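# Move side-table cloth to big table, reset objects

## Task

Pull the tablecloth off the side table and lay it on the big table so that no part of it droops past any edge. Every item that was standing on the side table must finish on the now uncovered tabletop, upright in its original orientation and close to its original spot. At the end all grippers must be open and all arms withdrawn, and nothing may count as finished if it stays in place only because a robot is holding it.

## Robot and tools

Setup. Six identical i2rt Big YAM arms (arm1 to arm6) are fixed to the big table's top, each with six joints, a two-finger gripper and a wrist camera. Mount points in the scene frame (metres) and facing (degrees counter-clockwise from +x): arm1 (-0.87, +0.65, +0.72) facing -90; arm2 (-0.87, -0.65, +0.72) facing +90; arm3 (0.00, +0.65, +0.72) facing -90; arm4 (0.00, -0.65, +0.72) facing +90; arm5 (+0.87, +0.65, +0.72) facing -90; arm6 (+0.87, -0.65, +0.72) facing +90. So arms 1, 3, 5 sit on the +y side pointing toward -y, and arms 2, 4, 6 sit on the -y side pointing toward +y. The scene frame has its origin on the floor with +z upward. Reach is roughly 1.0 m from the joint 1 axis. Two fixed room cameras, cam_high and cam_low, plus one wrist camera per arm (arm1_cam_wrist and so on) supply images.

execute_actions. Argument "actions" is a list holding either nothing or exactly one action. The action is an object keyed by arm name; under each arm goes "joints", an object of absolute joint targets (not offsets) keyed by joint name. Every arm gets its own separate object, and any subset of joints may be given. Units and ranges: joint1_rad -2.879 to 2.879 (rotation about the base; positive is counter-clockwise viewed from above; 0 points the arm the way its base faces); joint2_rad 0 to 3.141 (shoulder; 0 has the upper arm lying back, larger raises it up and over to the front); joint3_rad 0 to 3.019 (elbow; 0 is fully folded, larger opens it); joint4_rad -1.692 to 1.57 (hand pitch; positive tips fingers up); joint5_rad -1.57 to 1.57 (hand yaw; positive toward the arm's right); joint6_rad -2.094 to 2.094 (hand roll; positive clockwise seen from behind the hand); gripper_m 0 to 0.093, the fingertip gap in metres. Completion tolerances are ±0.045, 0.14, 0.09, 0.055, 0.03, 0.035 rad and ±0.003 m. All listed motions begin at once and may finish at different times; an action lasts at most 15 s. Joints speeds differ, so the hand can sweep a wide arc between postures. Optional "cameras" lists which images to return (names above or "all"; omitted or null means all, [] means none). A bad key or out-of-range number rejects the whole call. An empty actions list simply reports state and images.

Reading results. Each call returns per-robot state (joint_positions, joint torques in joint order, which are offset and noisy and nonzero even in free air) plus images in the order given by the "pictures" line. joint_status tells how each commanded motion ended: done, "off_target" (stopped short and may keep pushing), "contact_stop" or "time_out" (target dropped and position held, though a timed-out joint may keep a target a limited distance ahead and keep pushing; on_its_own reports it), "not_followed" (a self/inter-arm collision check blocked that arm's joint targets, which may be retried with later actions; the gripper part still runs). on_its_own describes what uncommanded joints are doing; "held at" is their target, not their position. Joints or arms left out of an action may still be pressing toward earlier targets; to relieve pushing, command the reported position. A target very near the current position may produce no motion. Loaded joints sag over time. If a call reports a stop, later motion calls in the same reply are skipped.

wait: "seconds" 0 to 10; commands nothing new and returns state and images like an empty action.

zoom_image: "camera" (one camera name) and "region" [x0, y0, x1, y1] in pixels of that camera's latest full image, top-left origin, at most 504 by 504. Wrist images are 616x616 fisheye; room images are 504x504.

finished_scene: "scene" 1 or 2; ends that scene for good and reports success, then gives the next scene's task. Call it only once the cloth and objects are settled, grippers open and arms clear. A reply with no tool call ends all remaining scenes.

Hazards. Knocking a rigid object out of the work area fails the task (cloth is exempt). Two robots pressing hard on each other fails and ends the run; a hard hit may too, and the collision check ignores fingers, gripper housings and wrist cameras and can react late. Sustained loads heat motors: MOTOR HOT appears from 85 °C, and at 100 °C the arm goes limp and falls (OVER-TEMPERATURE FAULT, joint_status "limit_stop_at_motor_heat"; resend targets afterwards). Camera calibrations are approximate, and wrist camera poses also inherit joint reading errors.

Each tool is called after "Request:" as a command line: name --argument value for each argument, lists and objects as JSON in quotes; but a table of rows of numbers goes row by row, as --pt "numbers of a row", without its own name.

## Session

Request:
execute_actions --actions '[]'

Scene clock: 0.00 s.
Joint torques (N m, as the arm reports them, + toward a larger angle): no reading
Motor temperatures (°C, as the motors report them): arm1=[26 27 28 26 27 27] | arm2=[29 29 30 30 27 28] | arm3=[27 28 26 29 29 30] | arm4=[27 27 30 29 30 28] | arm5=[27 29 30 29 30 31] | arm6=[30 27 29 26 27 29]
arm1.joint_positions: joint1_rad=-0.010 joint2_rad=+0.421 joint3_rad=+1.470 joint4_rad=-1.523 joint5_rad=+0.015 joint6_rad=+0.004 gripper_m=+0.095
arm1.joint_status: not commanded
arm1.hand: x=-0.8709 y=+0.5370 z=+1.3497 quat_wxyz=(-0.369, -0.602, -0.605, +0.369) (m; scene frame)
arm2.joint_positions: joint1_rad=-0.017 joint2_rad=+0.455 joint3_rad=+1.454 joint4_rad=-1.551 joint5_rad=-0.001 joint6_rad=+0.008 gripper_m=+0.094
arm2.joint_status: not commanded
arm2.hand: x=-0.8682 y=-0.5231 z=+1.3115 quat_wxyz=(-0.349, +0.607, -0.626, -0.342) (m; scene frame)
arm3.joint_positions: joint1_rad=-0.009 joint2_rad=+0.448 joint3_rad=+1.477 joint4_rad=-1.524 joint5_rad=-0.017 joint6_rad=+0.010 gripper_m=+0.095
arm3.joint_status: not commanded
arm3.hand: x=-0.0038 y=+0.5294 z=+1.3170 quat_wxyz=(-0.369, -0.613, -0.599, +0.358) (m; scene frame)
arm4.joint_positions: joint1_rad=+0.000 joint2_rad=+0.422 joint3_rad=+1.469 joint4_rad=-1.531 joint5_rad=+0.002 joint6_rad=+0.013 gripper_m=+0.094
arm4.joint_status: not commanded
arm4.hand: x=-0.0069 y=-0.5381 z=+1.3055 quat_wxyz=(-0.365, +0.607, -0.603, -0.367) (m; scene frame)
arm5.joint_positions: joint1_rad=-0.012 joint2_rad=+0.422 joint3_rad=+1.474 joint4_rad=-1.550 joint5_rad=+0.007 joint6_rad=-0.001 gripper_m=+0.095
arm5.joint_status: not commanded
arm5.hand: x=+0.8654 y=+0.5398 z=+1.3181 quat_wxyz=(-0.352, -0.619, -0.597, +0.369) (m; scene frame)
arm6.joint_positions: joint1_rad=+0.015 joint2_rad=+0.432 joint3_rad=+1.482 joint4_rad=-1.535 joint5_rad=-0.012 joint6_rad=+0.001 gripper_m=+0.095
arm6.joint_status: not commanded
arm6.hand: x=+0.8633 y=-0.5377 z=+1.3852 quat_wxyz=(-0.359, +0.615, -0.595, -0.373) (m; scene frame)
pictures: arm1_cam_wrist, arm2_cam_wrist, arm3_cam_wrist, arm4_cam_wrist, arm5_cam_wrist, arm6_cam_wrist, cam_high, cam_low
Images, in order (width x height): arm1_cam_wrist 616x616, arm2_cam_wrist 616x616, arm3_cam_wrist 616x616, arm4_cam_wrist 616x616, arm5_cam_wrist 616x616, arm6_cam_wrist 616x616, cam_high 504x504, cam_low 504x504.

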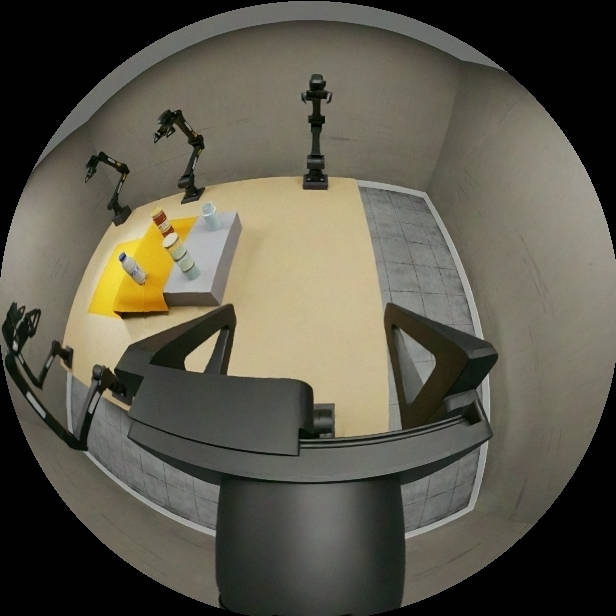

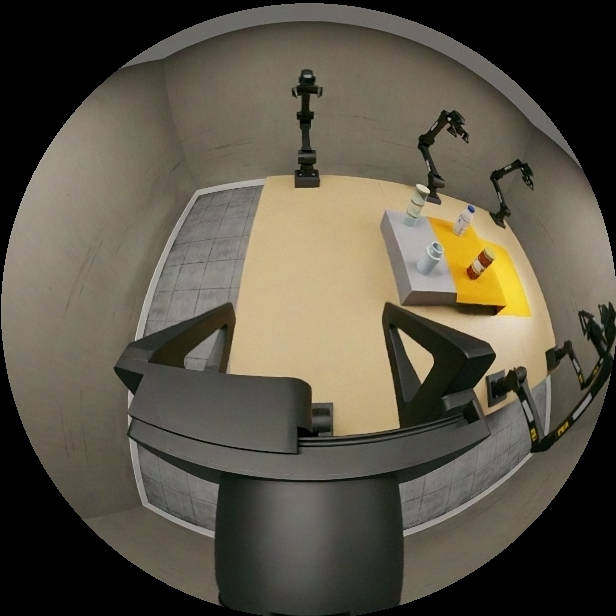

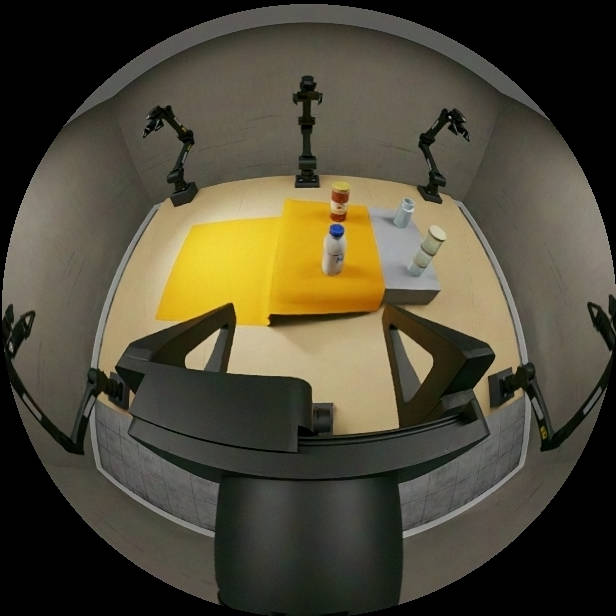

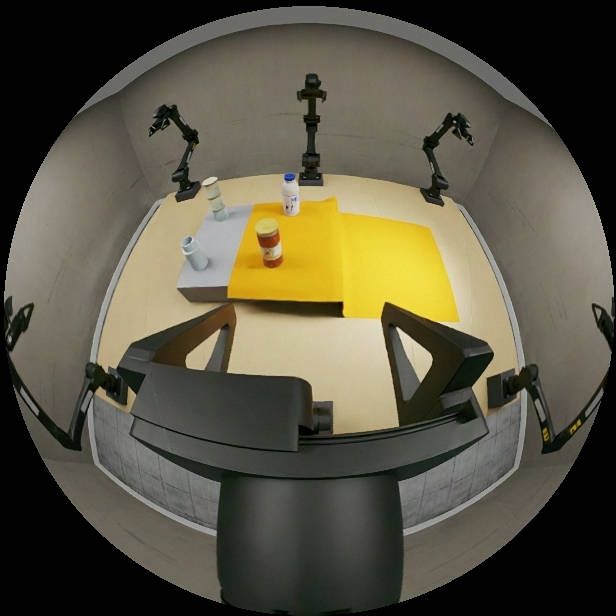

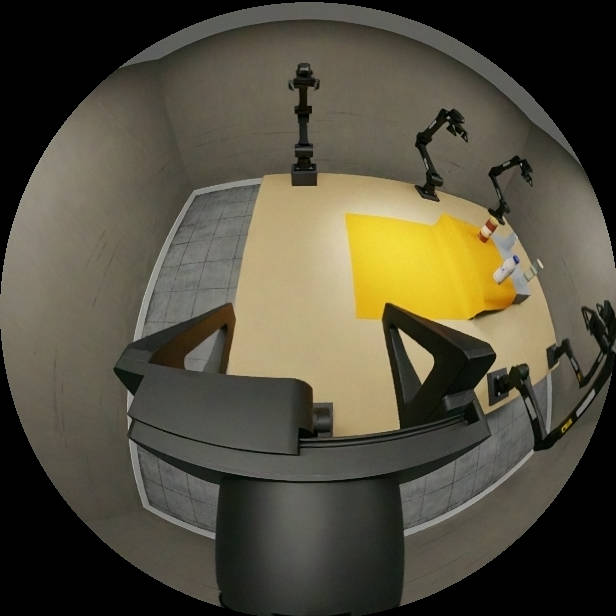

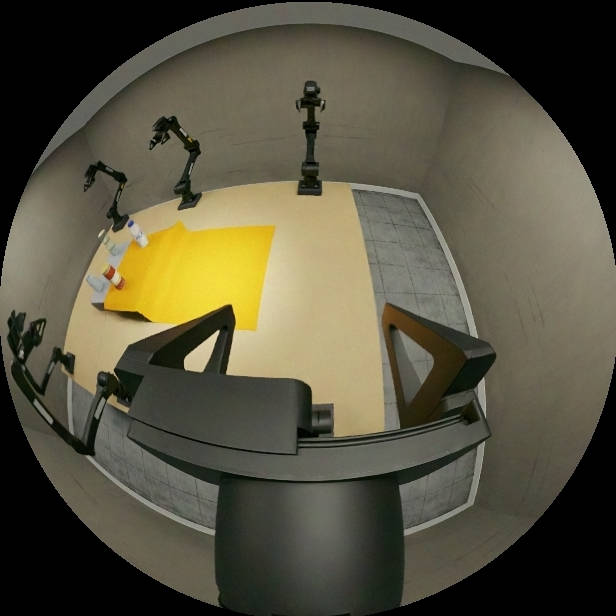

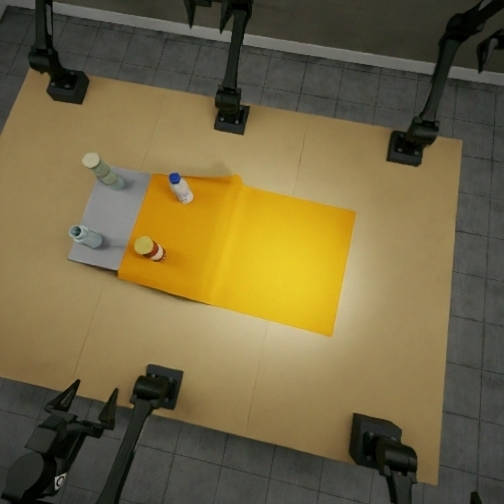

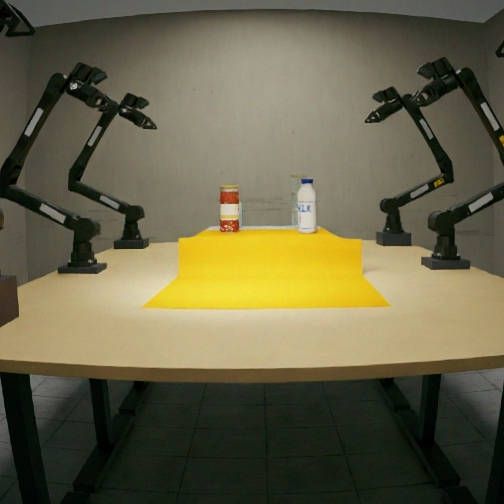

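Request:
zoom_image --camera "cam_high" --region '[50, 130, 270, 350]'

Request:
zoom_image --camera "cam_low" --region '[130, 150, 400, 320]'

Region (50, 130, 270, 350) of cam_high's 504x504 image, scaled by 2.291, with more detail than that image has.

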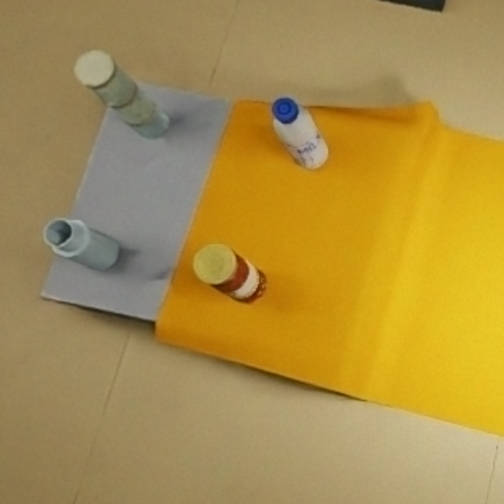

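Region (130, 150, 400, 320) of cam_low's 504x504 image, scaled by 1.867, with more detail than that image has; it fills the top 317 rows of this view, and the rest is white.

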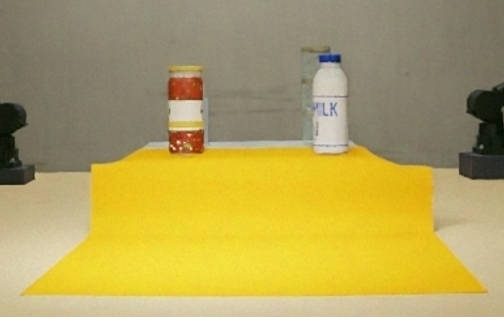

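Request:
execute_actions --actions '[{"arm1":{"joints":{"joint4_rad":-0.5}},"arm2":{"joints":{"joint3_rad":2.0}},"arm5":{"joints":{"joint2_rad":1.0}},"arm6":{"joints":{"joint5_rad":0.6}},"arm3":{"joints":{"joint2_rad":1.0,"joint3_rad":1.0,"joint4_rad":0.0}},"arm4":{"joints":{"joint1_rad":0.2,"joint2_rad":1.0,"joint3_rad":0.8,"joint4_rad":0.2}}}]' --cameras '["cam_low"]'

Scene clock: 40.60 s.
Joint torques (N m, as the arm reports them, + toward a larger angle): arm1=[ 0.99  6.16  6.31  2.22  0.01 -0.06] | arm2=[-1.09  9.64  1.63  1.98 -0.01  0.1 ] | arm3=[-0.23 -4.13 12.74  3.03 -0.12  0.11] | arm4=[-0.83 -9.45 11.95  3.08 -0.04 -0.11] | arm5=[-0.27 -4.57  8.98  1.08  0.   -0.12] | arm6=[1.61 7.04 8.51 1.97 0.33 0.06]
Motor temperatures (°C, as the motors report them): arm1=[26 27 32 26 27 27] | arm2=[29 29 34 30 27 28] | arm3=[27 29 29 29 29 30] | arm4=[27 27 32 29 30 28] | arm5=[27 29 35 29 30 31] | arm6=[30 28 33 26 27 29]
arm1.joint_positions: joint1_rad=-0.010 joint2_rad=+0.421 joint3_rad=+1.470 joint4_rad=-0.524 joint5_rad=+0.015 joint6_rad=+0.004 gripper_m=+0.095
arm1.joint_status: all done
arm1.hand: x=-0.8711 y=+0.5429 z=+1.5851 quat_wxyz=(-0.617, -0.355, -0.351, +0.608) (m; scene frame)
arm2.joint_positions: joint1_rad=-0.017 joint2_rad=+0.444 joint3_rad=+2.004 joint4_rad=-1.551 joint5_rad=-0.001 joint6_rad=+0.008 gripper_m=+0.094
arm2.joint_status: all done
arm2.hand: x=-0.8730 y=-0.6915 z=+1.4996 quat_wxyz=(-0.507, +0.490, -0.505, -0.498) (m; scene frame)
arm3.joint_positions: joint1_rad=-0.009 joint2_rad=+0.992 joint3_rad=+0.983 joint4_rad=-0.025 joint5_rad=-0.017 joint6_rad=+0.010 gripper_m=+0.095
arm3.joint_status: all done
arm3.hand: x=-0.0104 y=+0.1530 z=+1.2257 quat_wxyz=(-0.497, -0.512, -0.502, +0.489) (m; scene frame)
arm4.joint_positions: joint1_rad=+0.193 joint2_rad=+1.012 joint3_rad=+0.796 joint4_rad=+0.172 joint5_rad=+0.002 joint6_rad=+0.013 gripper_m=+0.094
arm4.joint_status: all done
arm4.hand: x=-0.1058 y=-0.1638 z=+1.1361 quat_wxyz=(-0.436, +0.560, -0.457, -0.537) (m; scene frame)
arm5.joint_positions: joint1_rad=-0.012 joint2_rad=+1.003 joint3_rad=+1.475 joint4_rad=-1.550 joint5_rad=+0.007 joint6_rad=-0.001 gripper_m=+0.095
arm5.joint_status: all done
arm5.hand: x=+0.8581 y=+0.3176 z=+1.1994 quat_wxyz=(-0.166, -0.697, -0.675, +0.178) (m; scene frame)
arm6.joint_positions: joint1_rad=+0.015 joint2_rad=+0.432 joint3_rad=+1.482 joint4_rad=-1.535 joint5_rad=+0.596 joint6_rad=+0.001 gripper_m=+0.095
arm6.joint_status: all done
arm6.hand: x=+0.9624 y=-0.5616 z=+1.3993 quat_wxyz=(-0.527, +0.479, -0.679, -0.178) (m; scene frame)
pictures: cam_low
Images, in order (width x height): cam_low 504x504.

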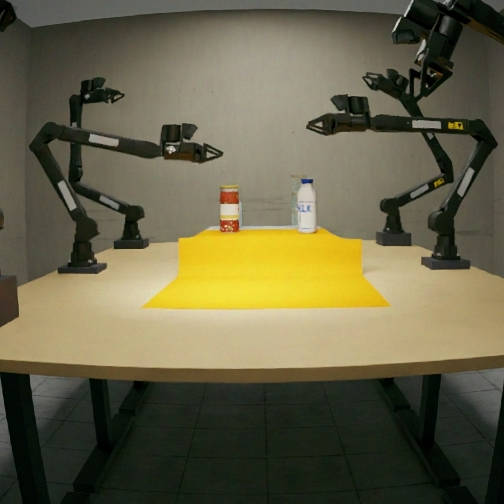

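Request:
execute_actions --actions '[{"arm3":{"joints":{"joint1_rad":-0.132,"joint2_rad":0.94,"joint3_rad":0.21,"joint4_rad":0.44}},"arm4":{"joints":{"joint1_rad":0.18,"joint2_rad":1.114,"joint3_rad":0.372,"joint4_rad":0.45}},"arm5":{"joints":{"joint1_rad":-1.08,"joint2_rad":1.586,"joint3_rad":1.214,"joint4_rad":-0.43,"joint6_rad":1.57}},"arm6":{"joints":{"joint1_rad":1.05,"joint2_rad":1.659,"joint3_rad":1.122,"joint4_rad":-0.263,"joint5_rad":0.0,"joint6_rad":-1.57}},"arm2":{"joints":{"joint3_rad":1.45}},"arm1":{"joints":{"joint4_rad":-1.5}}}]' --cameras '["arm3_cam_wrist","arm4_cam_wrist","arm5_cam_wrist","arm6_cam_wrist","cam_high","cam_low"]'

Scene clock: 81.97 s.
Joint torques (N m, as the arm reports them, + toward a larger angle): arm1=[ 1.01  5.87  6.6   0.87  0.01 -0.06] | arm2=[-0.07  4.73  7.09  2.36 -0.01 -0.01] | arm3=[-0.26 -1.66  8.47  3.04 -0.12  0.12] | arm4=[-2.42 -7.79  9.08  3.06 -0.04 -0.11] | arm5=[  0.24 -17.37   8.99   2.04   0.02  -0.04] | arm6=[  0.37 -16.3   10.13   2.17  -0.04  -0.04]
Motor temperatures (°C, as the motors report them): arm1=[26 28 32 26 27 27] | arm2=[29 31 32 30 27 28] | arm3=[27 29 34 30 29 30] | arm4=[27 27 34 29 30 28] | arm5=[27 29 39 29 30 31] | arm6=[30 28 33 27 27 29]
arm1.joint_positions: joint1_rad=-0.010 joint2_rad=+0.421 joint3_rad=+1.470 joint4_rad=-1.483 joint5_rad=+0.015 joint6_rad=+0.004 gripper_m=+0.095
arm1.joint_status: all done
arm1.hand: x=-0.8708 y=+0.5327 z=+1.3585 quat_wxyz=(-0.381, -0.594, -0.597, +0.381) (m; scene frame)
arm2.joint_positions: joint1_rad=-0.017 joint2_rad=+0.461 joint3_rad=+1.449 joint4_rad=-1.551 joint5_rad=-0.001 joint6_rad=+0.008 gripper_m=+0.094
arm2.joint_status: all done
arm2.hand: x=-0.8681 y=-0.5195 z=+1.3084 quat_wxyz=(-0.345, +0.609, -0.628, -0.338) (m; scene frame)
arm3.joint_positions: joint1_rad=-0.131 joint2_rad=+0.941 joint3_rad=+0.214 joint4_rad=+0.415 joint5_rad=-0.017 joint6_rad=+0.010 gripper_m=+0.095
arm3.joint_status: all done
arm3.hand: x=-0.0510 y=+0.2809 z=+0.8988 quat_wxyz=(-0.397, -0.610, -0.528, +0.437) (m; scene frame)
arm4.joint_positions: joint1_rad=+0.190 joint2_rad=+1.121 joint3_rad=+0.372 joint4_rad=+0.422 joint5_rad=+0.002 joint6_rad=+0.013 gripper_m=+0.094
arm4.joint_status: all done
arm4.hand: x=-0.0880 y=-0.2279 z=+0.9033 quat_wxyz=(-0.369, +0.628, -0.516, -0.450) (m; scene frame)
arm5.joint_positions: joint1_rad=-1.086 joint2_rad=+1.599 joint3_rad=+1.205 joint4_rad=-0.450 joint5_rad=+0.009 joint6_rad=+1.557 gripper_m=+0.095
arm5.joint_status: all done
arm5.hand: x=+0.3181 y=+0.3755 z=+0.9333 quat_wxyz=(-0.299, -0.798, +0.487, +0.193) (m; scene frame)
arm6.joint_positions: joint1_rad=+1.057 joint2_rad=+1.659 joint3_rad=+1.114 joint4_rad=-0.281 joint5_rad=+0.002 joint6_rad=-1.553 gripper_m=+0.095
arm6.joint_status: all done
arm6.hand: x=+0.3305 y=-0.3515 z=+0.9388 quat_wxyz=(-0.312, +0.806, +0.467, -0.184) (m; scene frame)
pictures: arm3_cam_wrist, arm4_cam_wrist, arm5_cam_wrist, arm6_cam_wrist, cam_high, cam_low
camera_calibration (this result's frames):
arm3_cam_wrist: T_world_to_cam=[[-0.992716, 0.117551, -0.0263918, -0.0611627], [0.110406, 0.799954, -0.589817, 0.314765], [-0.0482215, -0.588435, -0.807105, 1.01554], [0, 0, 0, 1]] pos_world=[-0.0464984, 0.352969, 1.00368]
arm4_cam_wrist: T_world_to_cam=[[0.981468, 0.191565, 0.00491487, 0.122905], [0.159337, -0.801562, -0.57629, 0.353166], [-0.106457, 0.566393, -0.817231, 0.986096], [0, 0, 0, 1]] pos_world=[-0.0719224, -0.298977, 1.00879]
arm5_cam_wrist: T_world_to_cam=[[0.666551, 0.34405, -0.661317, 0.277126], [0.715988, -0.542444, 0.439448, -0.427007], [-0.207535, -0.76641, -0.607903, 1.03991], [0, 0, 0, 1]] pos_world=[0.336831, 0.470022, 1.00308]
arm6_cam_wrist: T_world_to_cam=[[-0.632283, 0.367932, 0.681795, -0.307013], [0.751077, 0.506934, 0.422966, -0.464225], [-0.190002, 0.779515, -0.596871, 1.02895], [0, 0, 0, 1]] pos_world=[0.350053, -0.453794, 1.01982]
Images, in order (width x height): arm3_cam_wrist 616x616, arm4_cam_wrist 616x616, arm5_cam_wrist 616x616, arm6_cam_wrist 616x616, cam_high 504x504, cam_low 504x504.

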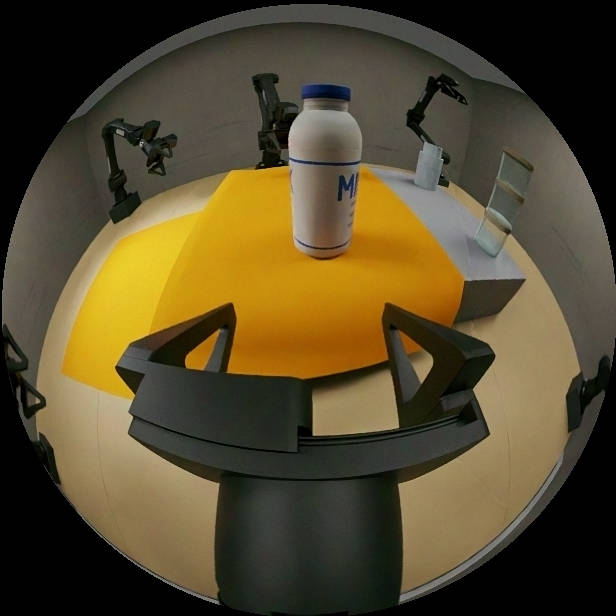

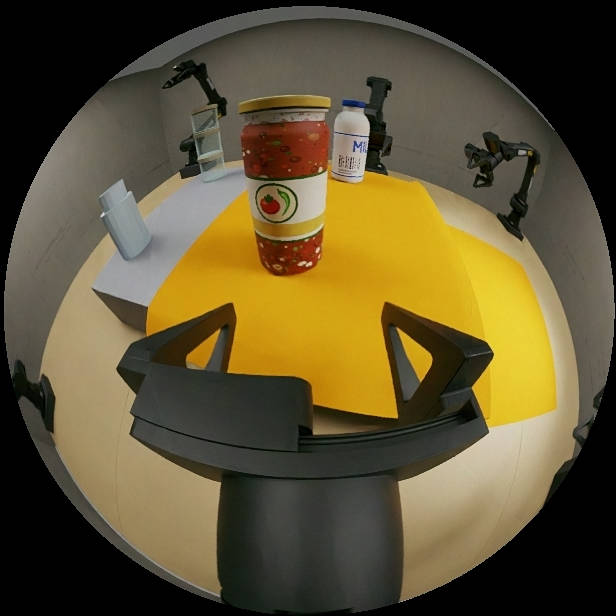

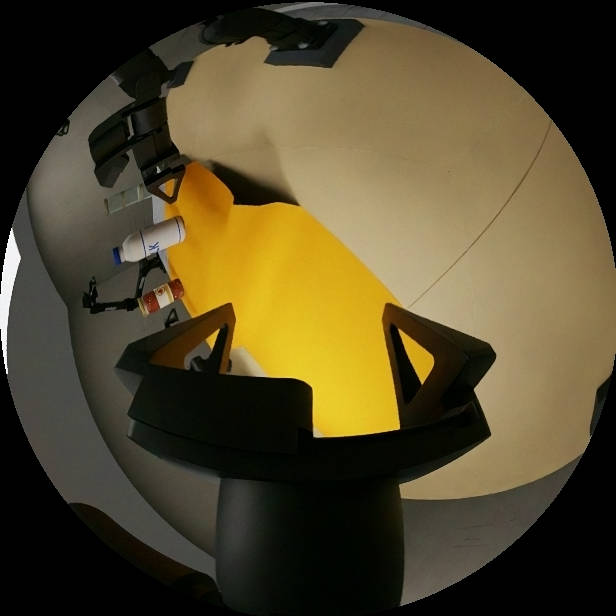

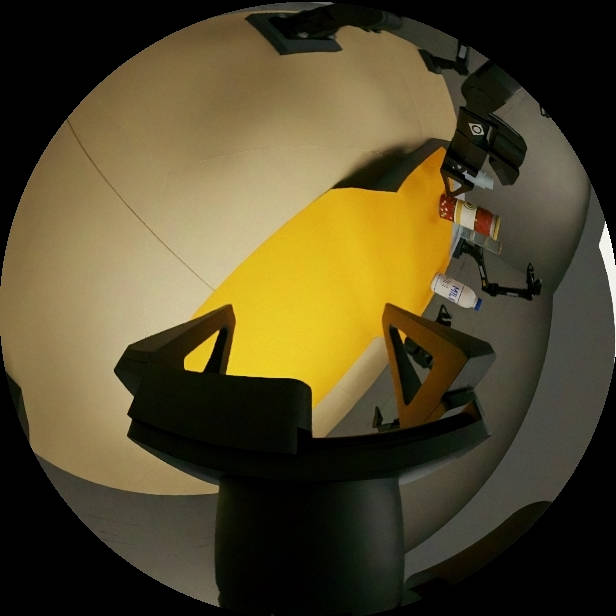

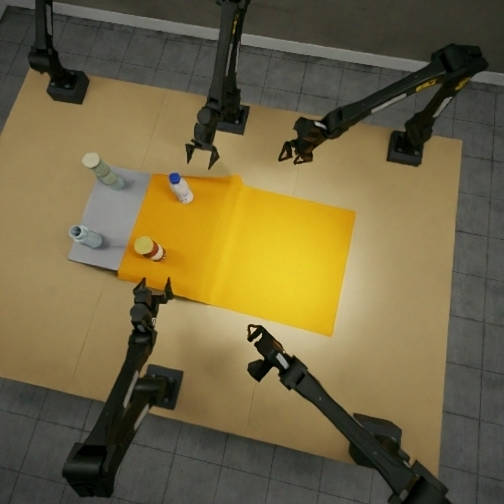

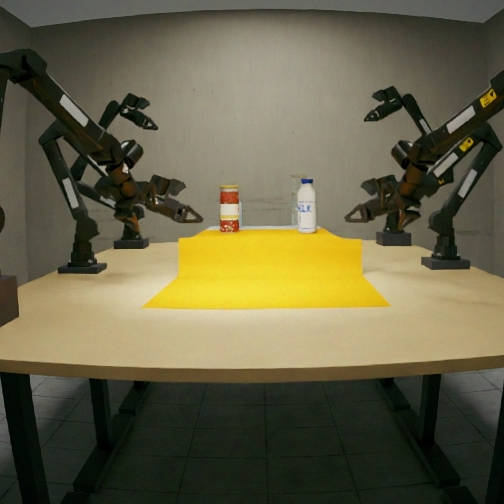

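Request:
execute_actions --actions '[]' --cameras '["arm3_cam_wrist","arm4_cam_wrist","cam_high"]'

Scene clock: 85.10 s.
Joint torques (N m, as the arm reports them, + toward a larger angle): arm1=[ 0.97  5.88  6.6   0.86  0.01 -0.06] | arm2=[0.08 4.92 7.1  1.99 0.01 0.06] | arm3=[-0.32 -1.65  8.47  3.04 -0.12  0.11] | arm4=[-2.36 -7.88  9.1   3.05 -0.04 -0.1 ] | arm5=[  0.24 -17.42   8.98   2.04   0.02  -0.03] | arm6=[  0.94 -16.52  10.01   2.05  -0.06  -0.04]
Motor temperatures (°C, as the motors report them): arm1=[26 28 32 26 27 27] | arm2=[29 30 32 30 27 28] | arm3=[27 29 33 30 29 30] | arm4=[27 27 34 29 30 28] | arm5=[27 30 39 29 30 31] | arm6=[30 28 34 27 27 29]
arm1.joint_positions: joint1_rad=-0.010 joint2_rad=+0.421 joint3_rad=+1.470 joint4_rad=-1.483 joint5_rad=+0.015 joint6_rad=+0.004 gripper_m=+0.095
arm1.joint_status: all done
arm1.hand: x=-0.8708 y=+0.5327 z=+1.3585 quat_wxyz=(-0.381, -0.594, -0.597, +0.381) (m; scene frame)
arm2.joint_positions: joint1_rad=-0.017 joint2_rad=+0.461 joint3_rad=+1.449 joint4_rad=-1.551 joint5_rad=-0.001 joint6_rad=+0.008 gripper_m=+0.094
arm2.joint_status: all done
arm2.hand: x=-0.8681 y=-0.5195 z=+1.3084 quat_wxyz=(-0.345, +0.609, -0.628, -0.338) (m; scene frame)
arm3.joint_positions: joint1_rad=-0.131 joint2_rad=+0.941 joint3_rad=+0.214 joint4_rad=+0.415 joint5_rad=-0.017 joint6_rad=+0.010 gripper_m=+0.095
arm3.joint_status: all done
arm3.hand: x=-0.0510 y=+0.2809 z=+0.8988 quat_wxyz=(-0.397, -0.610, -0.528, +0.437) (m; scene frame)
arm4.joint_positions: joint1_rad=+0.190 joint2_rad=+1.121 joint3_rad=+0.372 joint4_rad=+0.422 joint5_rad=+0.002 joint6_rad=+0.013 gripper_m=+0.094
arm4.joint_status: all done
arm4.hand: x=-0.0880 y=-0.2279 z=+0.9033 quat_wxyz=(-0.369, +0.628, -0.516, -0.450) (m; scene frame)
arm5.joint_positions: joint1_rad=-1.086 joint2_rad=+1.599 joint3_rad=+1.205 joint4_rad=-0.450 joint5_rad=+0.009 joint6_rad=+1.557 gripper_m=+0.095
arm5.joint_status: all done
arm5.hand: x=+0.3181 y=+0.3755 z=+0.9333 quat_wxyz=(-0.299, -0.798, +0.487, +0.193) (m; scene frame)
arm6.joint_positions: joint1_rad=+1.057 joint2_rad=+1.659 joint3_rad=+1.114 joint4_rad=-0.281 joint5_rad=+0.002 joint6_rad=-1.554 gripper_m=+0.095
arm6.joint_status: all done
arm6.hand: x=+0.3305 y=-0.3515 z=+0.9388 quat_wxyz=(-0.313, +0.806, +0.467, -0.184) (m; scene frame)
pictures: arm3_cam_wrist, arm4_cam_wrist, cam_high
camera_calibration (this result's frames):
arm3_cam_wrist: T_world_to_cam=[[-0.992716, 0.117551, -0.0263918, -0.0611627], [0.110406, 0.799954, -0.589817, 0.314765], [-0.0482215, -0.588435, -0.807105, 1.01554], [0, 0, 0, 1]] pos_world=[-0.0464984, 0.352969, 1.00368]
arm4_cam_wrist: T_world_to_cam=[[0.981468, 0.191565, 0.00491487, 0.122905], [0.159337, -0.801562, -0.57629, 0.353166], [-0.106457, 0.566393, -0.817231, 0.986096], [0, 0, 0, 1]] pos_world=[-0.0719224, -0.298977, 1.00879]
Images, in order (width x height): arm3_cam_wrist 616x616, arm4_cam_wrist 616x616, cam_high 504x504.

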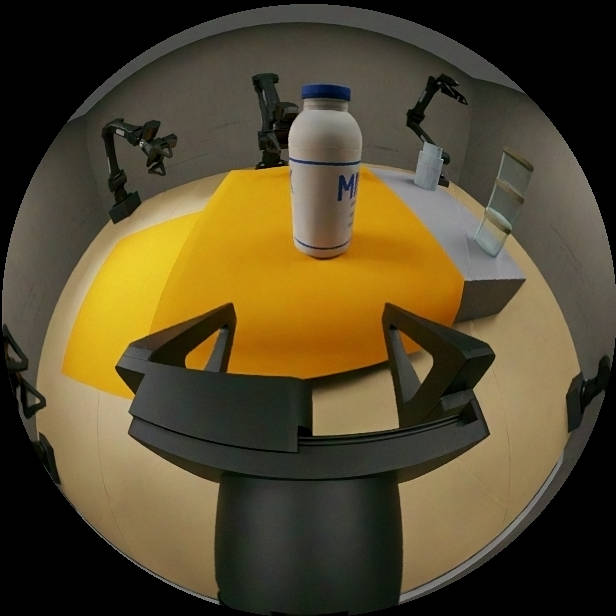

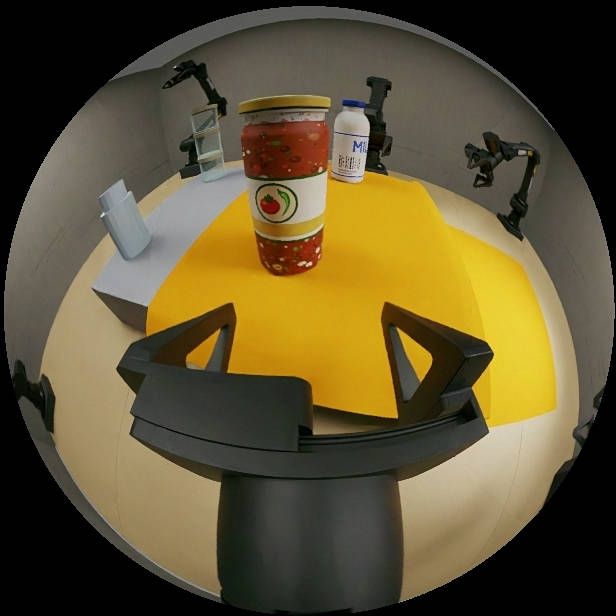

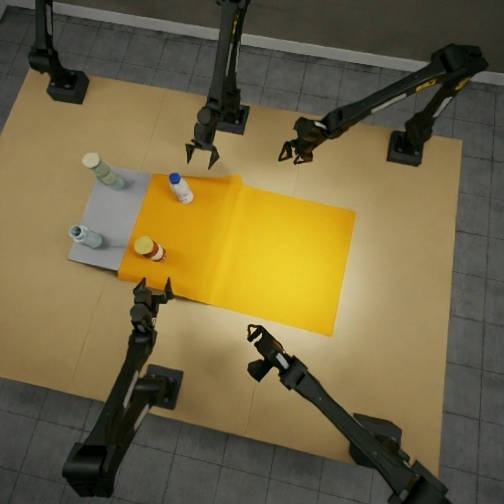

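Request:
execute_actions --actions '[{"arm3":{"joints":{"joint1_rad":-0.156,"joint2_rad":1.25,"joint3_rad":0.47,"joint4_rad":0.51}},"arm4":{"joints":{"joint1_rad":0.228,"joint2_rad":1.245,"joint3_rad":0.545,"joint4_rad":0.43}}}]' --cameras '["arm3_cam_wrist","arm4_cam_wrist","cam_low"]'

Scene clock: 101.60 s.
Joint torques (N m, as the arm reports them, + toward a larger angle): arm1=[ 0.98  5.85  6.61  0.87  0.01 -0.06] | arm2=[0.58 4.7  7.33 2.   0.04 0.18] | arm3=[-1.08 -4.81 10.58  2.89 -0.12  0.12] | arm4=[-0.85 -9.36 13.06  2.18 -0.03 -0.11] | arm5=[  0.2  -17.42   8.97   2.04   0.01  -0.03] | arm6=[  0.55 -16.62  10.05   1.98  -0.01   0.02]
Motor temperatures (°C, as the motors report them): arm1=[26 28 33 26 27 27] | arm2=[29 30 33 30 27 28] | arm3=[27 28 32 30 29 30] | arm4=[27 27 34 29 30 28] | arm5=[27 31 40 29 30 31] | arm6=[30 29 35 27 27 29]
arm1.joint_positions: joint1_rad=-0.010 joint2_rad=+0.421 joint3_rad=+1.470 joint4_rad=-1.483 joint5_rad=+0.015 joint6_rad=+0.004 gripper_m=+0.095
arm1.joint_status: not commanded
arm1.hand: x=-0.8708 y=+0.5327 z=+1.3585 quat_wxyz=(-0.381, -0.594, -0.597, +0.381) (m; scene frame)
arm2.joint_positions: joint1_rad=-0.017 joint2_rad=+0.461 joint3_rad=+1.449 joint4_rad=-1.551 joint5_rad=-0.001 joint6_rad=+0.008 gripper_m=+0.094
arm2.joint_status: not commanded
arm2.hand: x=-0.8681 y=-0.5195 z=+1.3084 quat_wxyz=(-0.345, +0.609, -0.628, -0.338) (m; scene frame)
arm3.joint_positions: joint1_rad=-0.145 joint2_rad=+1.244 joint3_rad=+0.445 joint4_rad=+0.490 joint5_rad=-0.017 joint6_rad=+0.010 gripper_m=+0.095
arm3.joint_status: all done
arm3.hand: x=-0.0705 y=+0.1906 z=+0.9148 quat_wxyz=(-0.395, -0.613, -0.523, +0.441) (m; scene frame)
arm4.joint_positions: joint1_rad=+0.222 joint2_rad=+1.249 joint3_rad=+0.498 joint4_rad=+0.422 joint5_rad=+0.002 joint6_rad=+0.013 gripper_m=+0.094
arm4.joint_status: all done
arm4.hand: x=-0.1126 y=-0.1849 z=+0.9122 quat_wxyz=(-0.361, +0.637, -0.506, -0.456) (m; scene frame)
arm5.joint_positions: joint1_rad=-1.086 joint2_rad=+1.599 joint3_rad=+1.205 joint4_rad=-0.450 joint5_rad=+0.009 joint6_rad=+1.557 gripper_m=+0.095
arm5.joint_status: not commanded
arm5.hand: x=+0.3181 y=+0.3755 z=+0.9333 quat_wxyz=(-0.299, -0.798, +0.487, +0.193) (m; scene frame)
arm6.joint_positions: joint1_rad=+1.057 joint2_rad=+1.659 joint3_rad=+1.114 joint4_rad=-0.281 joint5_rad=+0.002 joint6_rad=-1.554 gripper_m=+0.095
arm6.joint_status: not commanded
arm6.hand: x=+0.3305 y=-0.3515 z=+0.9388 quat_wxyz=(-0.313, +0.806, +0.467, -0.184) (m; scene frame)
pictures: arm3_cam_wrist, arm4_cam_wrist, cam_low
camera_calibration (this result's frames):
arm3_cam_wrist: T_world_to_cam=[[-0.990969, 0.131475, -0.02635, -0.0721137], [0.121368, 0.795918, -0.593114, 0.403127], [-0.0570074, -0.590956, -0.804687, 0.972018], [0, 0, 0, 1]] pos_world=[-0.0649771, 0.263045, 1.01937]
arm4_cam_wrist: T_world_to_cam=[[0.974829, 0.2229, 0.00492524, 0.143813], [0.185214, -0.79732, -0.574435, 0.398711], [-0.124114, 0.560889, -0.818535, 0.964632], [0, 0, 0, 1]] pos_world=[-0.0943153, -0.255206, 1.01791]
Images, in order (width x height): arm3_cam_wrist 616x616, arm4_cam_wrist 616x616, cam_low 504x504.

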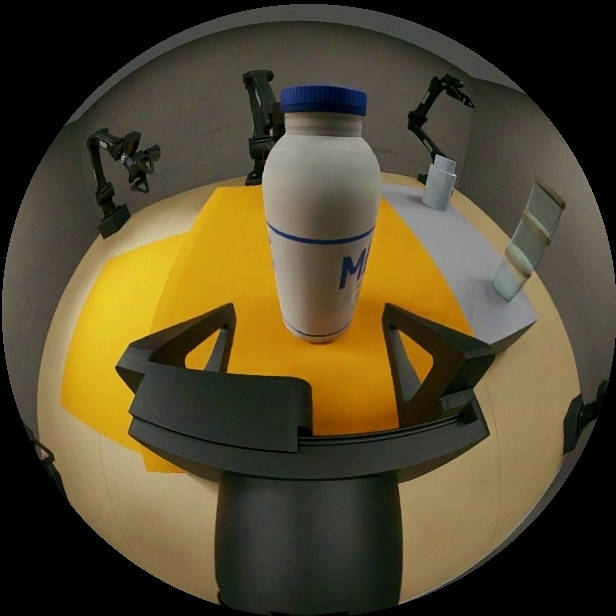

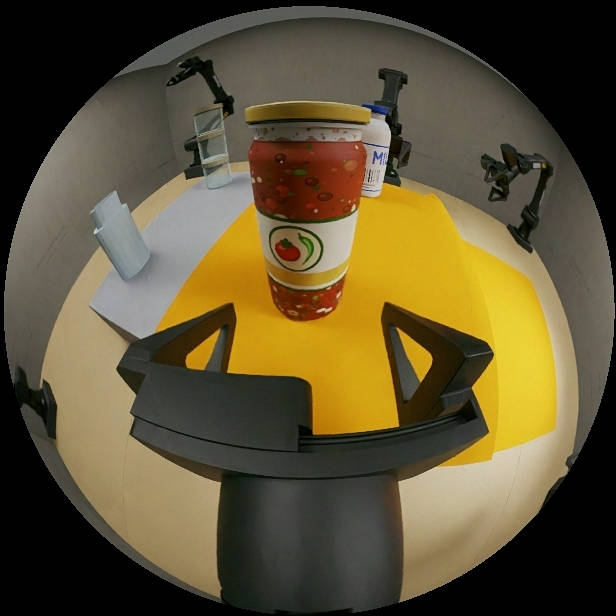

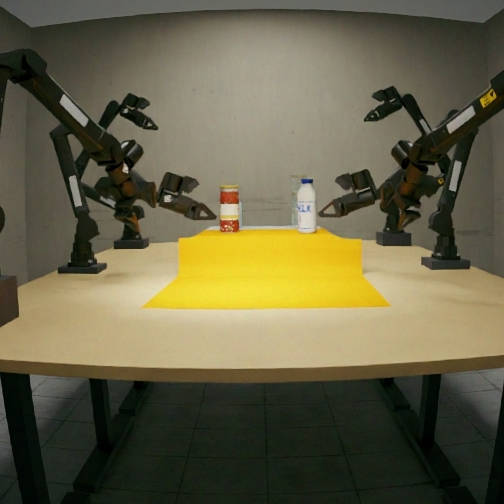

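Request:
execute_actions --actions '[{"arm3":{"joints":{"joint1_rad":-0.168,"joint2_rad":1.41,"joint3_rad":0.64}},"arm4":{"joints":{"joint2_rad":1.425,"joint3_rad":0.715,"joint4_rad":0.44}}}]' --cameras '[]'

Request:
execute_actions --actions '[]' --cameras '["arm3_cam_wrist","arm4_cam_wrist","cam_low","cam_high"]'

Scene clock: 110.97 s.
Joint torques (N m, as the arm reports them, + toward a larger angle): arm1=[ 0.97  5.87  6.6   0.87  0.02 -0.05] | arm2=[0.41 5.12 6.86 1.97 0.09 0.03] | arm3=[-1.04 -7.24 11.2   2.87 -0.12  0.12] | arm4=[ -0.97 -12.    13.24   2.59  -0.04  -0.11] | arm5=[  0.26 -17.44   8.99   2.05   0.02  -0.03] | arm6=[  0.75 -17.19  10.02   2.16  -0.06   0.03]
Motor temperatures (°C, as the motors report them): arm1=[26 28 33 26 27 27] | arm2=[29 30 33 30 27 28] | arm3=[27 29 33 30 29 30] | arm4=[27 27 35 29 30 28] | arm5=[27 31 40 29 30 31] | arm6=[30 30 35 27 27 29]
arm1.joint_positions: joint1_rad=-0.010 joint2_rad=+0.421 joint3_rad=+1.470 joint4_rad=-1.483 joint5_rad=+0.015 joint6_rad=+0.004 gripper_m=+0.095
arm1.joint_status: not commanded
arm1.hand: x=-0.8708 y=+0.5327 z=+1.3585 quat_wxyz=(-0.381, -0.594, -0.597, +0.381) (m; scene frame)
arm2.joint_positions: joint1_rad=-0.017 joint2_rad=+0.461 joint3_rad=+1.449 joint4_rad=-1.551 joint5_rad=-0.001 joint6_rad=+0.008 gripper_m=+0.094
arm2.joint_status: not commanded
arm2.hand: x=-0.8681 y=-0.5195 z=+1.3084 quat_wxyz=(-0.345, +0.609, -0.628, -0.338) (m; scene frame)
arm3.joint_positions: joint1_rad=-0.157 joint2_rad=+1.405 joint3_rad=+0.608 joint4_rad=+0.490 joint5_rad=-0.017 joint6_rad=+0.010 gripper_m=+0.095
arm3.joint_status: all done
arm3.hand: x=-0.0866 y=+0.1298 z=+0.9202 quat_wxyz=(-0.392, -0.616, -0.519, +0.444) (m; scene frame)
arm4.joint_positions: joint1_rad=+0.222 joint2_rad=+1.423 joint3_rad=+0.666 joint4_rad=+0.422 joint5_rad=+0.002 joint6_rad=+0.013 gripper_m=+0.094
arm4.joint_status: all done
arm4.hand: x=-0.1277 y=-0.1219 z=+0.9131 quat_wxyz=(-0.360, +0.638, -0.507, -0.454) (m; scene frame)
arm5.joint_positions: joint1_rad=-1.086 joint2_rad=+1.599 joint3_rad=+1.205 joint4_rad=-0.450 joint5_rad=+0.009 joint6_rad=+1.557 gripper_m=+0.095
arm5.joint_status: not commanded
arm5.hand: x=+0.3181 y=+0.3755 z=+0.9333 quat_wxyz=(-0.299, -0.798, +0.487, +0.193) (m; scene frame)
arm6.joint_positions: joint1_rad=+1.057 joint2_rad=+1.659 joint3_rad=+1.114 joint4_rad=-0.281 joint5_rad=+0.002 joint6_rad=-1.554 gripper_m=+0.095
arm6.joint_status: not commanded
arm6.hand: x=+0.3305 y=-0.3515 z=+0.9388 quat_wxyz=(-0.313, +0.806, +0.467, -0.184) (m; scene frame)
pictures: none
No camera images: the call's "cameras" was empty. Leave "cameras" out to get every camera's image.

Scene clock: 110.97 s.
Joint torques (N m, as the arm reports them, + toward a larger angle): arm1=[ 0.97  5.87  6.6   0.87  0.02 -0.05] | arm2=[0.41 5.12 6.86 1.97 0.09 0.03] | arm3=[-1.04 -7.24 11.2   2.87 -0.12  0.12] | arm4=[ -0.97 -12.    13.24   2.59  -0.04  -0.11] | arm5=[  0.26 -17.44   8.99   2.05   0.02  -0.03] | arm6=[  0.75 -17.19  10.02   2.16  -0.06   0.03]
Motor temperatures (°C, as the motors report them): arm1=[26 28 33 26 27 27] | arm2=[29 30 33 30 27 28] | arm3=[27 29 33 30 29 30] | arm4=[27 27 35 29 30 28] | arm5=[27 31 40 29 30 31] | arm6=[30 30 35 27 27 29]
arm1.joint_positions: joint1_rad=-0.010 joint2_rad=+0.421 joint3_rad=+1.470 joint4_rad=-1.483 joint5_rad=+0.015 joint6_rad=+0.004 gripper_m=+0.095
arm1.joint_status: not commanded
arm1.hand: x=-0.8708 y=+0.5327 z=+1.3585 quat_wxyz=(-0.381, -0.594, -0.597, +0.381) (m; scene frame)
arm2.joint_positions: joint1_rad=-0.017 joint2_rad=+0.461 joint3_rad=+1.449 joint4_rad=-1.551 joint5_rad=-0.001 joint6_rad=+0.008 gripper_m=+0.094
arm2.joint_status: not commanded
arm2.hand: x=-0.8681 y=-0.5195 z=+1.3084 quat_wxyz=(-0.345, +0.609, -0.628, -0.338) (m; scene frame)
arm3.joint_positions: joint1_rad=-0.157 joint2_rad=+1.405 joint3_rad=+0.608 joint4_rad=+0.490 joint5_rad=-0.017 joint6_rad=+0.010 gripper_m=+0.095
arm3.joint_status: all done
arm3.hand: x=-0.0866 y=+0.1298 z=+0.9202 quat_wxyz=(-0.392, -0.616, -0.519, +0.444) (m; scene frame)
arm4.joint_positions: joint1_rad=+0.222 joint2_rad=+1.423 joint3_rad=+0.666 joint4_rad=+0.422 joint5_rad=+0.002 joint6_rad=+0.013 gripper_m=+0.094
arm4.joint_status: all done
arm4.hand: x=-0.1277 y=-0.1219 z=+0.9131 quat_wxyz=(-0.360, +0.638, -0.507, -0.454) (m; scene frame)
arm5.joint_positions: joint1_rad=-1.086 joint2_rad=+1.599 joint3_rad=+1.205 joint4_rad=-0.450 joint5_rad=+0.009 joint6_rad=+1.557 gripper_m=+0.095
arm5.joint_status: not commanded
arm5.hand: x=+0.3181 y=+0.3755 z=+0.9333 quat_wxyz=(-0.299, -0.798, +0.487, +0.193) (m; scene frame)
arm6.joint_positions: joint1_rad=+1.057 joint2_rad=+1.659 joint3_rad=+1.114 joint4_rad=-0.281 joint5_rad=+0.002 joint6_rad=-1.554 gripper_m=+0.095
arm6.joint_status: not commanded
arm6.hand: x=+0.3305 y=-0.3515 z=+0.9388 quat_wxyz=(-0.313, +0.806, +0.467, -0.184) (m; scene frame)
pictures: arm3_cam_wrist, arm4_cam_wrist, cam_high, cam_low
camera_calibration (this result's frames):
arm3_cam_wrist: T_world_to_cam=[[-0.989295, 0.143529, -0.0263523, -0.0813129], [0.130933, 0.793309, -0.594573, 0.459147], [-0.0644329, -0.591659, -0.803609, 0.938002], [0, 0, 0, 1]] pos_world=[-0.0801215, 0.202403, 1.02464]
arm4_cam_wrist: T_world_to_cam=[[0.974837, 0.222865, 0.00498453, 0.144431], [0.185925, -0.800516, -0.569743, 0.44765], [-0.122985, 0.556333, -0.821808, 0.930712], [0, 0, 0, 1]] pos_world=[-0.109562, -0.191623, 1.01919]
Images, in order (width x height): arm3_cam_wrist 616x616, arm4_cam_wrist 616x616, cam_high 504x504, cam_low 504x504.

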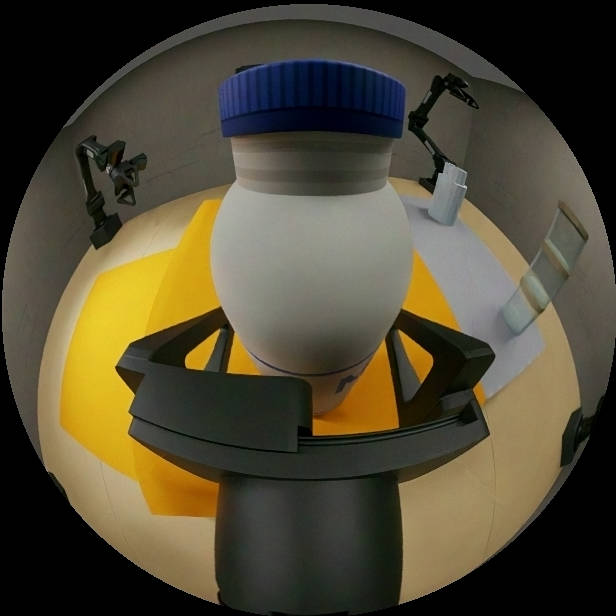

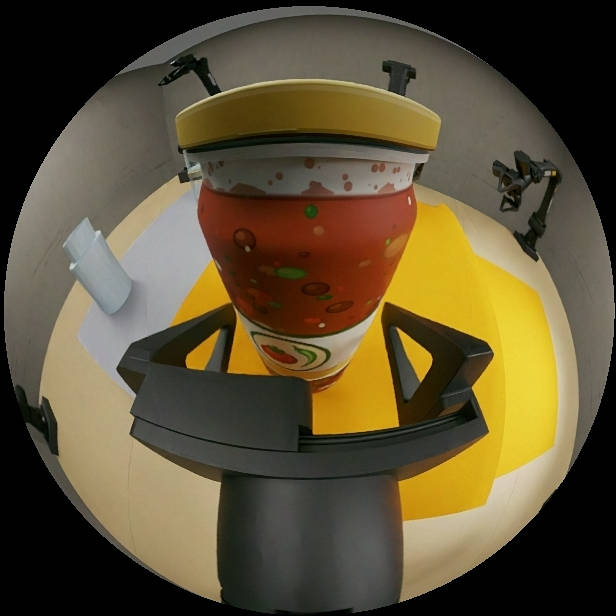

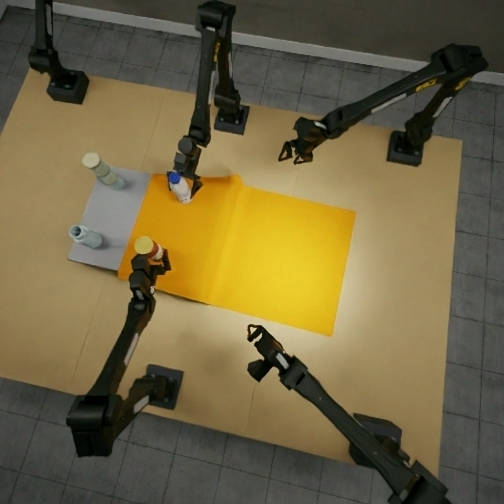

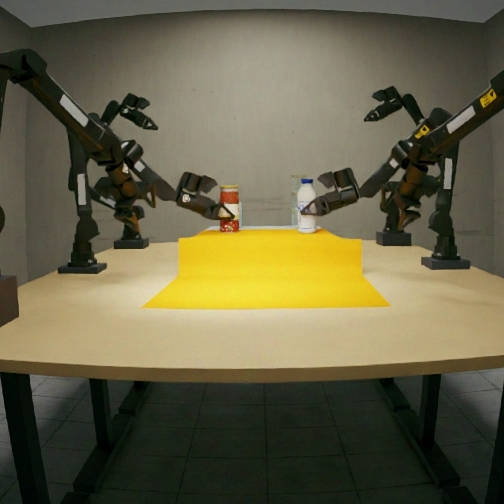

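Request:
zoom_image --camera "cam_low" --region '[160, 155, 380, 250]'

Region (160, 155, 380, 250) of cam_low's 504x504 image, scaled by 2.291, with more detail than that image has; it fills the top 218 rows of this view, and the rest is white.

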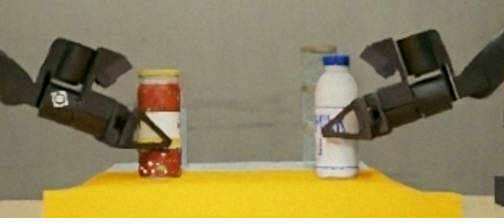

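Request:
execute_actions --actions '[{"arm3":{"joints":{"gripper_m":0.05}},"arm4":{"joints":{"joint3_rad":0.765}}}]' --cameras '[]'

Request:
execute_actions --actions '[{"arm4":{"joints":{"gripper_m":0.05}}}]' --cameras '["cam_low"]'

Request:
zoom_image --camera "cam_low" --region '[160, 155, 380, 250]'

Scene clock: 122.13 s.
Joint torques (N m, as the arm reports them, + toward a larger angle): arm1=[ 0.97  5.87  6.59  0.87  0.02 -0.05] | arm2=[-1.14  4.09  7.22  2.25  0.08  0.06] | arm3=[-0.95 -7.36 11.18  2.87 -0.16  0.12] | arm4=[ -0.96 -12.21  14.1    2.67  -0.04  -0.11] | arm5=[  0.27 -17.44   8.99   2.03   0.02  -0.03] | arm6=[  0.03 -16.47  10.32   2.12  -0.07  -0.03]
Motor temperatures (°C, as the motors report them): arm1=[26 28 33 26 27 27] | arm2=[29 30 33 30 27 28] | arm3=[27 29 33 30 29 30] | arm4=[27 28 36 29 30 28] | arm5=[27 32 40 29 30 31] | arm6=[30 30 36 27 27 29]
arm1.joint_positions: joint1_rad=-0.010 joint2_rad=+0.421 joint3_rad=+1.470 joint4_rad=-1.483 joint5_rad=+0.015 joint6_rad=+0.004 gripper_m=+0.095
arm1.joint_status: not commanded
arm1.hand: x=-0.8708 y=+0.5327 z=+1.3585 quat_wxyz=(-0.381, -0.594, -0.597, +0.381) (m; scene frame)
arm2.joint_positions: joint1_rad=-0.017 joint2_rad=+0.461 joint3_rad=+1.449 joint4_rad=-1.551 joint5_rad=-0.001 joint6_rad=+0.008 gripper_m=+0.094
arm2.joint_status: not commanded
arm2.hand: x=-0.8681 y=-0.5195 z=+1.3084 quat_wxyz=(-0.345, +0.609, -0.628, -0.338) (m; scene frame)
arm3.joint_positions: joint1_rad=-0.158 joint2_rad=+1.405 joint3_rad=+0.608 joint4_rad=+0.490 joint5_rad=-0.016 joint6_rad=+0.009 gripper_m=+0.065
arm3.joint_status: gripper_m off_target (ended at +0.065, target +0.050)
arm3.hand: x=-0.0871 y=+0.1299 z=+0.9202 quat_wxyz=(-0.392, -0.616, -0.519, +0.445) (m; scene frame)
arm4.joint_positions: joint1_rad=+0.222 joint2_rad=+1.423 joint3_rad=+0.708 joint4_rad=+0.422 joint5_rad=+0.002 joint6_rad=+0.013 gripper_m=+0.094
arm4.joint_status: all done
arm4.hand: x=-0.1312 y=-0.1083 z=+0.9350 quat_wxyz=(-0.370, +0.629, -0.499, -0.467) (m; scene frame)
arm5.joint_positions: joint1_rad=-1.086 joint2_rad=+1.599 joint3_rad=+1.205 joint4_rad=-0.450 joint5_rad=+0.009 joint6_rad=+1.557 gripper_m=+0.095
arm5.joint_status: not commanded
arm5.hand: x=+0.3181 y=+0.3755 z=+0.9333 quat_wxyz=(-0.299, -0.798, +0.487, +0.193) (m; scene frame)
arm6.joint_positions: joint1_rad=+1.057 joint2_rad=+1.659 joint3_rad=+1.114 joint4_rad=-0.281 joint5_rad=+0.002 joint6_rad=-1.554 gripper_m=+0.095
arm6.joint_status: not commanded
arm6.hand: x=+0.3305 y=-0.3515 z=+0.9388 quat_wxyz=(-0.313, +0.806, +0.467, -0.184) (m; scene frame)
pictures: none
No camera images: the call's "cameras" was empty. Leave "cameras" out to get every camera's image.

Scene clock: 122.70 s.
Joint torques (N m, as the arm reports them, + toward a larger angle): arm1=[ 1.02  5.85  6.6   0.87  0.01 -0.06] | arm2=[-0.12  5.09  7.15  2.2  -0.01  0.05] | arm3=[-0.99 -7.28 11.16  2.86 -0.15  0.12] | arm4=[ -1.06 -12.33  14.13   2.64   0.01  -0.11] | arm5=[  0.25 -17.42   8.99   2.04   0.02  -0.03] | arm6=[ -0.38 -15.33  10.18   2.11  -0.02  -0.04]
Motor temperatures (°C, as the motors report them): arm1=[26 28 33 26 27 27] | arm2=[29 30 33 30 27 28] | arm3=[27 29 34 30 29 30] | arm4=[27 28 36 29 30 28] | arm5=[27 32 41 29 30 31] | arm6=[30 30 36 27 27 29]
arm1.joint_positions: joint1_rad=-0.010 joint2_rad=+0.421 joint3_rad=+1.470 joint4_rad=-1.483 joint5_rad=+0.015 joint6_rad=+0.004 gripper_m=+0.095
arm1.joint_status: not commanded
arm1.hand: x=-0.8708 y=+0.5327 z=+1.3585 quat_wxyz=(-0.381, -0.594, -0.597, +0.381) (m; scene frame)
arm2.joint_positions: joint1_rad=-0.017 joint2_rad=+0.461 joint3_rad=+1.449 joint4_rad=-1.551 joint5_rad=-0.001 joint6_rad=+0.008 gripper_m=+0.094
arm2.joint_status: not commanded
arm2.hand: x=-0.8681 y=-0.5195 z=+1.3084 quat_wxyz=(-0.345, +0.609, -0.628, -0.338) (m; scene frame)
arm3.joint_positions: joint1_rad=-0.158 joint2_rad=+1.405 joint3_rad=+0.608 joint4_rad=+0.490 joint5_rad=-0.016 joint6_rad=+0.009 gripper_m=+0.065
arm3.joint_status: not commanded
arm3.hand: x=-0.0871 y=+0.1299 z=+0.9202 quat_wxyz=(-0.392, -0.616, -0.519, +0.445) (m; scene frame)
arm4.joint_positions: joint1_rad=+0.222 joint2_rad=+1.423 joint3_rad=+0.708 joint4_rad=+0.422 joint5_rad=+0.001 joint6_rad=+0.014 gripper_m=+0.066
arm4.joint_status: gripper_m off_target (ended at +0.066, target +0.050)
arm4.hand: x=-0.1318 y=-0.1084 z=+0.9350 quat_wxyz=(-0.370, +0.629, -0.499, -0.468) (m; scene frame)
arm5.joint_positions: joint1_rad=-1.086 joint2_rad=+1.599 joint3_rad=+1.205 joint4_rad=-0.450 joint5_rad=+0.009 joint6_rad=+1.557 gripper_m=+0.095
arm5.joint_status: not commanded
arm5.hand: x=+0.3181 y=+0.3755 z=+0.9333 quat_wxyz=(-0.299, -0.798, +0.487, +0.193) (m; scene frame)
arm6.joint_positions: joint1_rad=+1.057 joint2_rad=+1.659 joint3_rad=+1.114 joint4_rad=-0.281 joint5_rad=+0.002 joint6_rad=-1.554 gripper_m=+0.095
arm6.joint_status: not commanded
arm6.hand: x=+0.3305 y=-0.3515 z=+0.9388 quat_wxyz=(-0.313, +0.806, +0.467, -0.184) (m; scene frame)
pictures: cam_low
Images, in order (width x height): cam_low 504x504.

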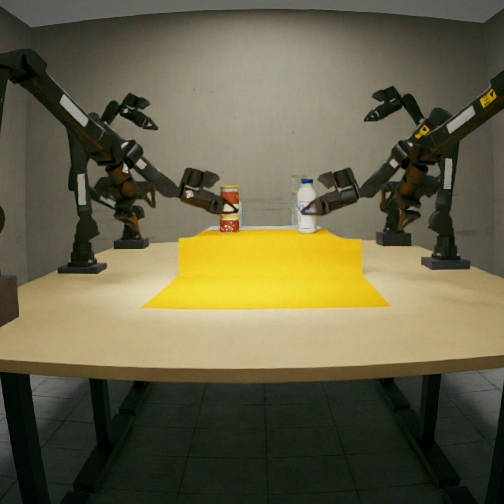

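Region (160, 155, 380, 250) of cam_low's 504x504 image, scaled by 2.291, with more detail than that image has; it fills the top 218 rows of this view, and the rest is white.

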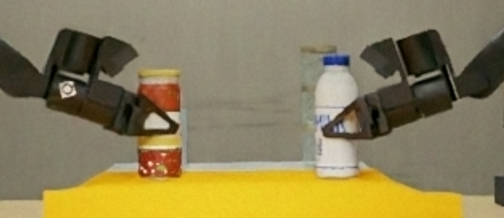

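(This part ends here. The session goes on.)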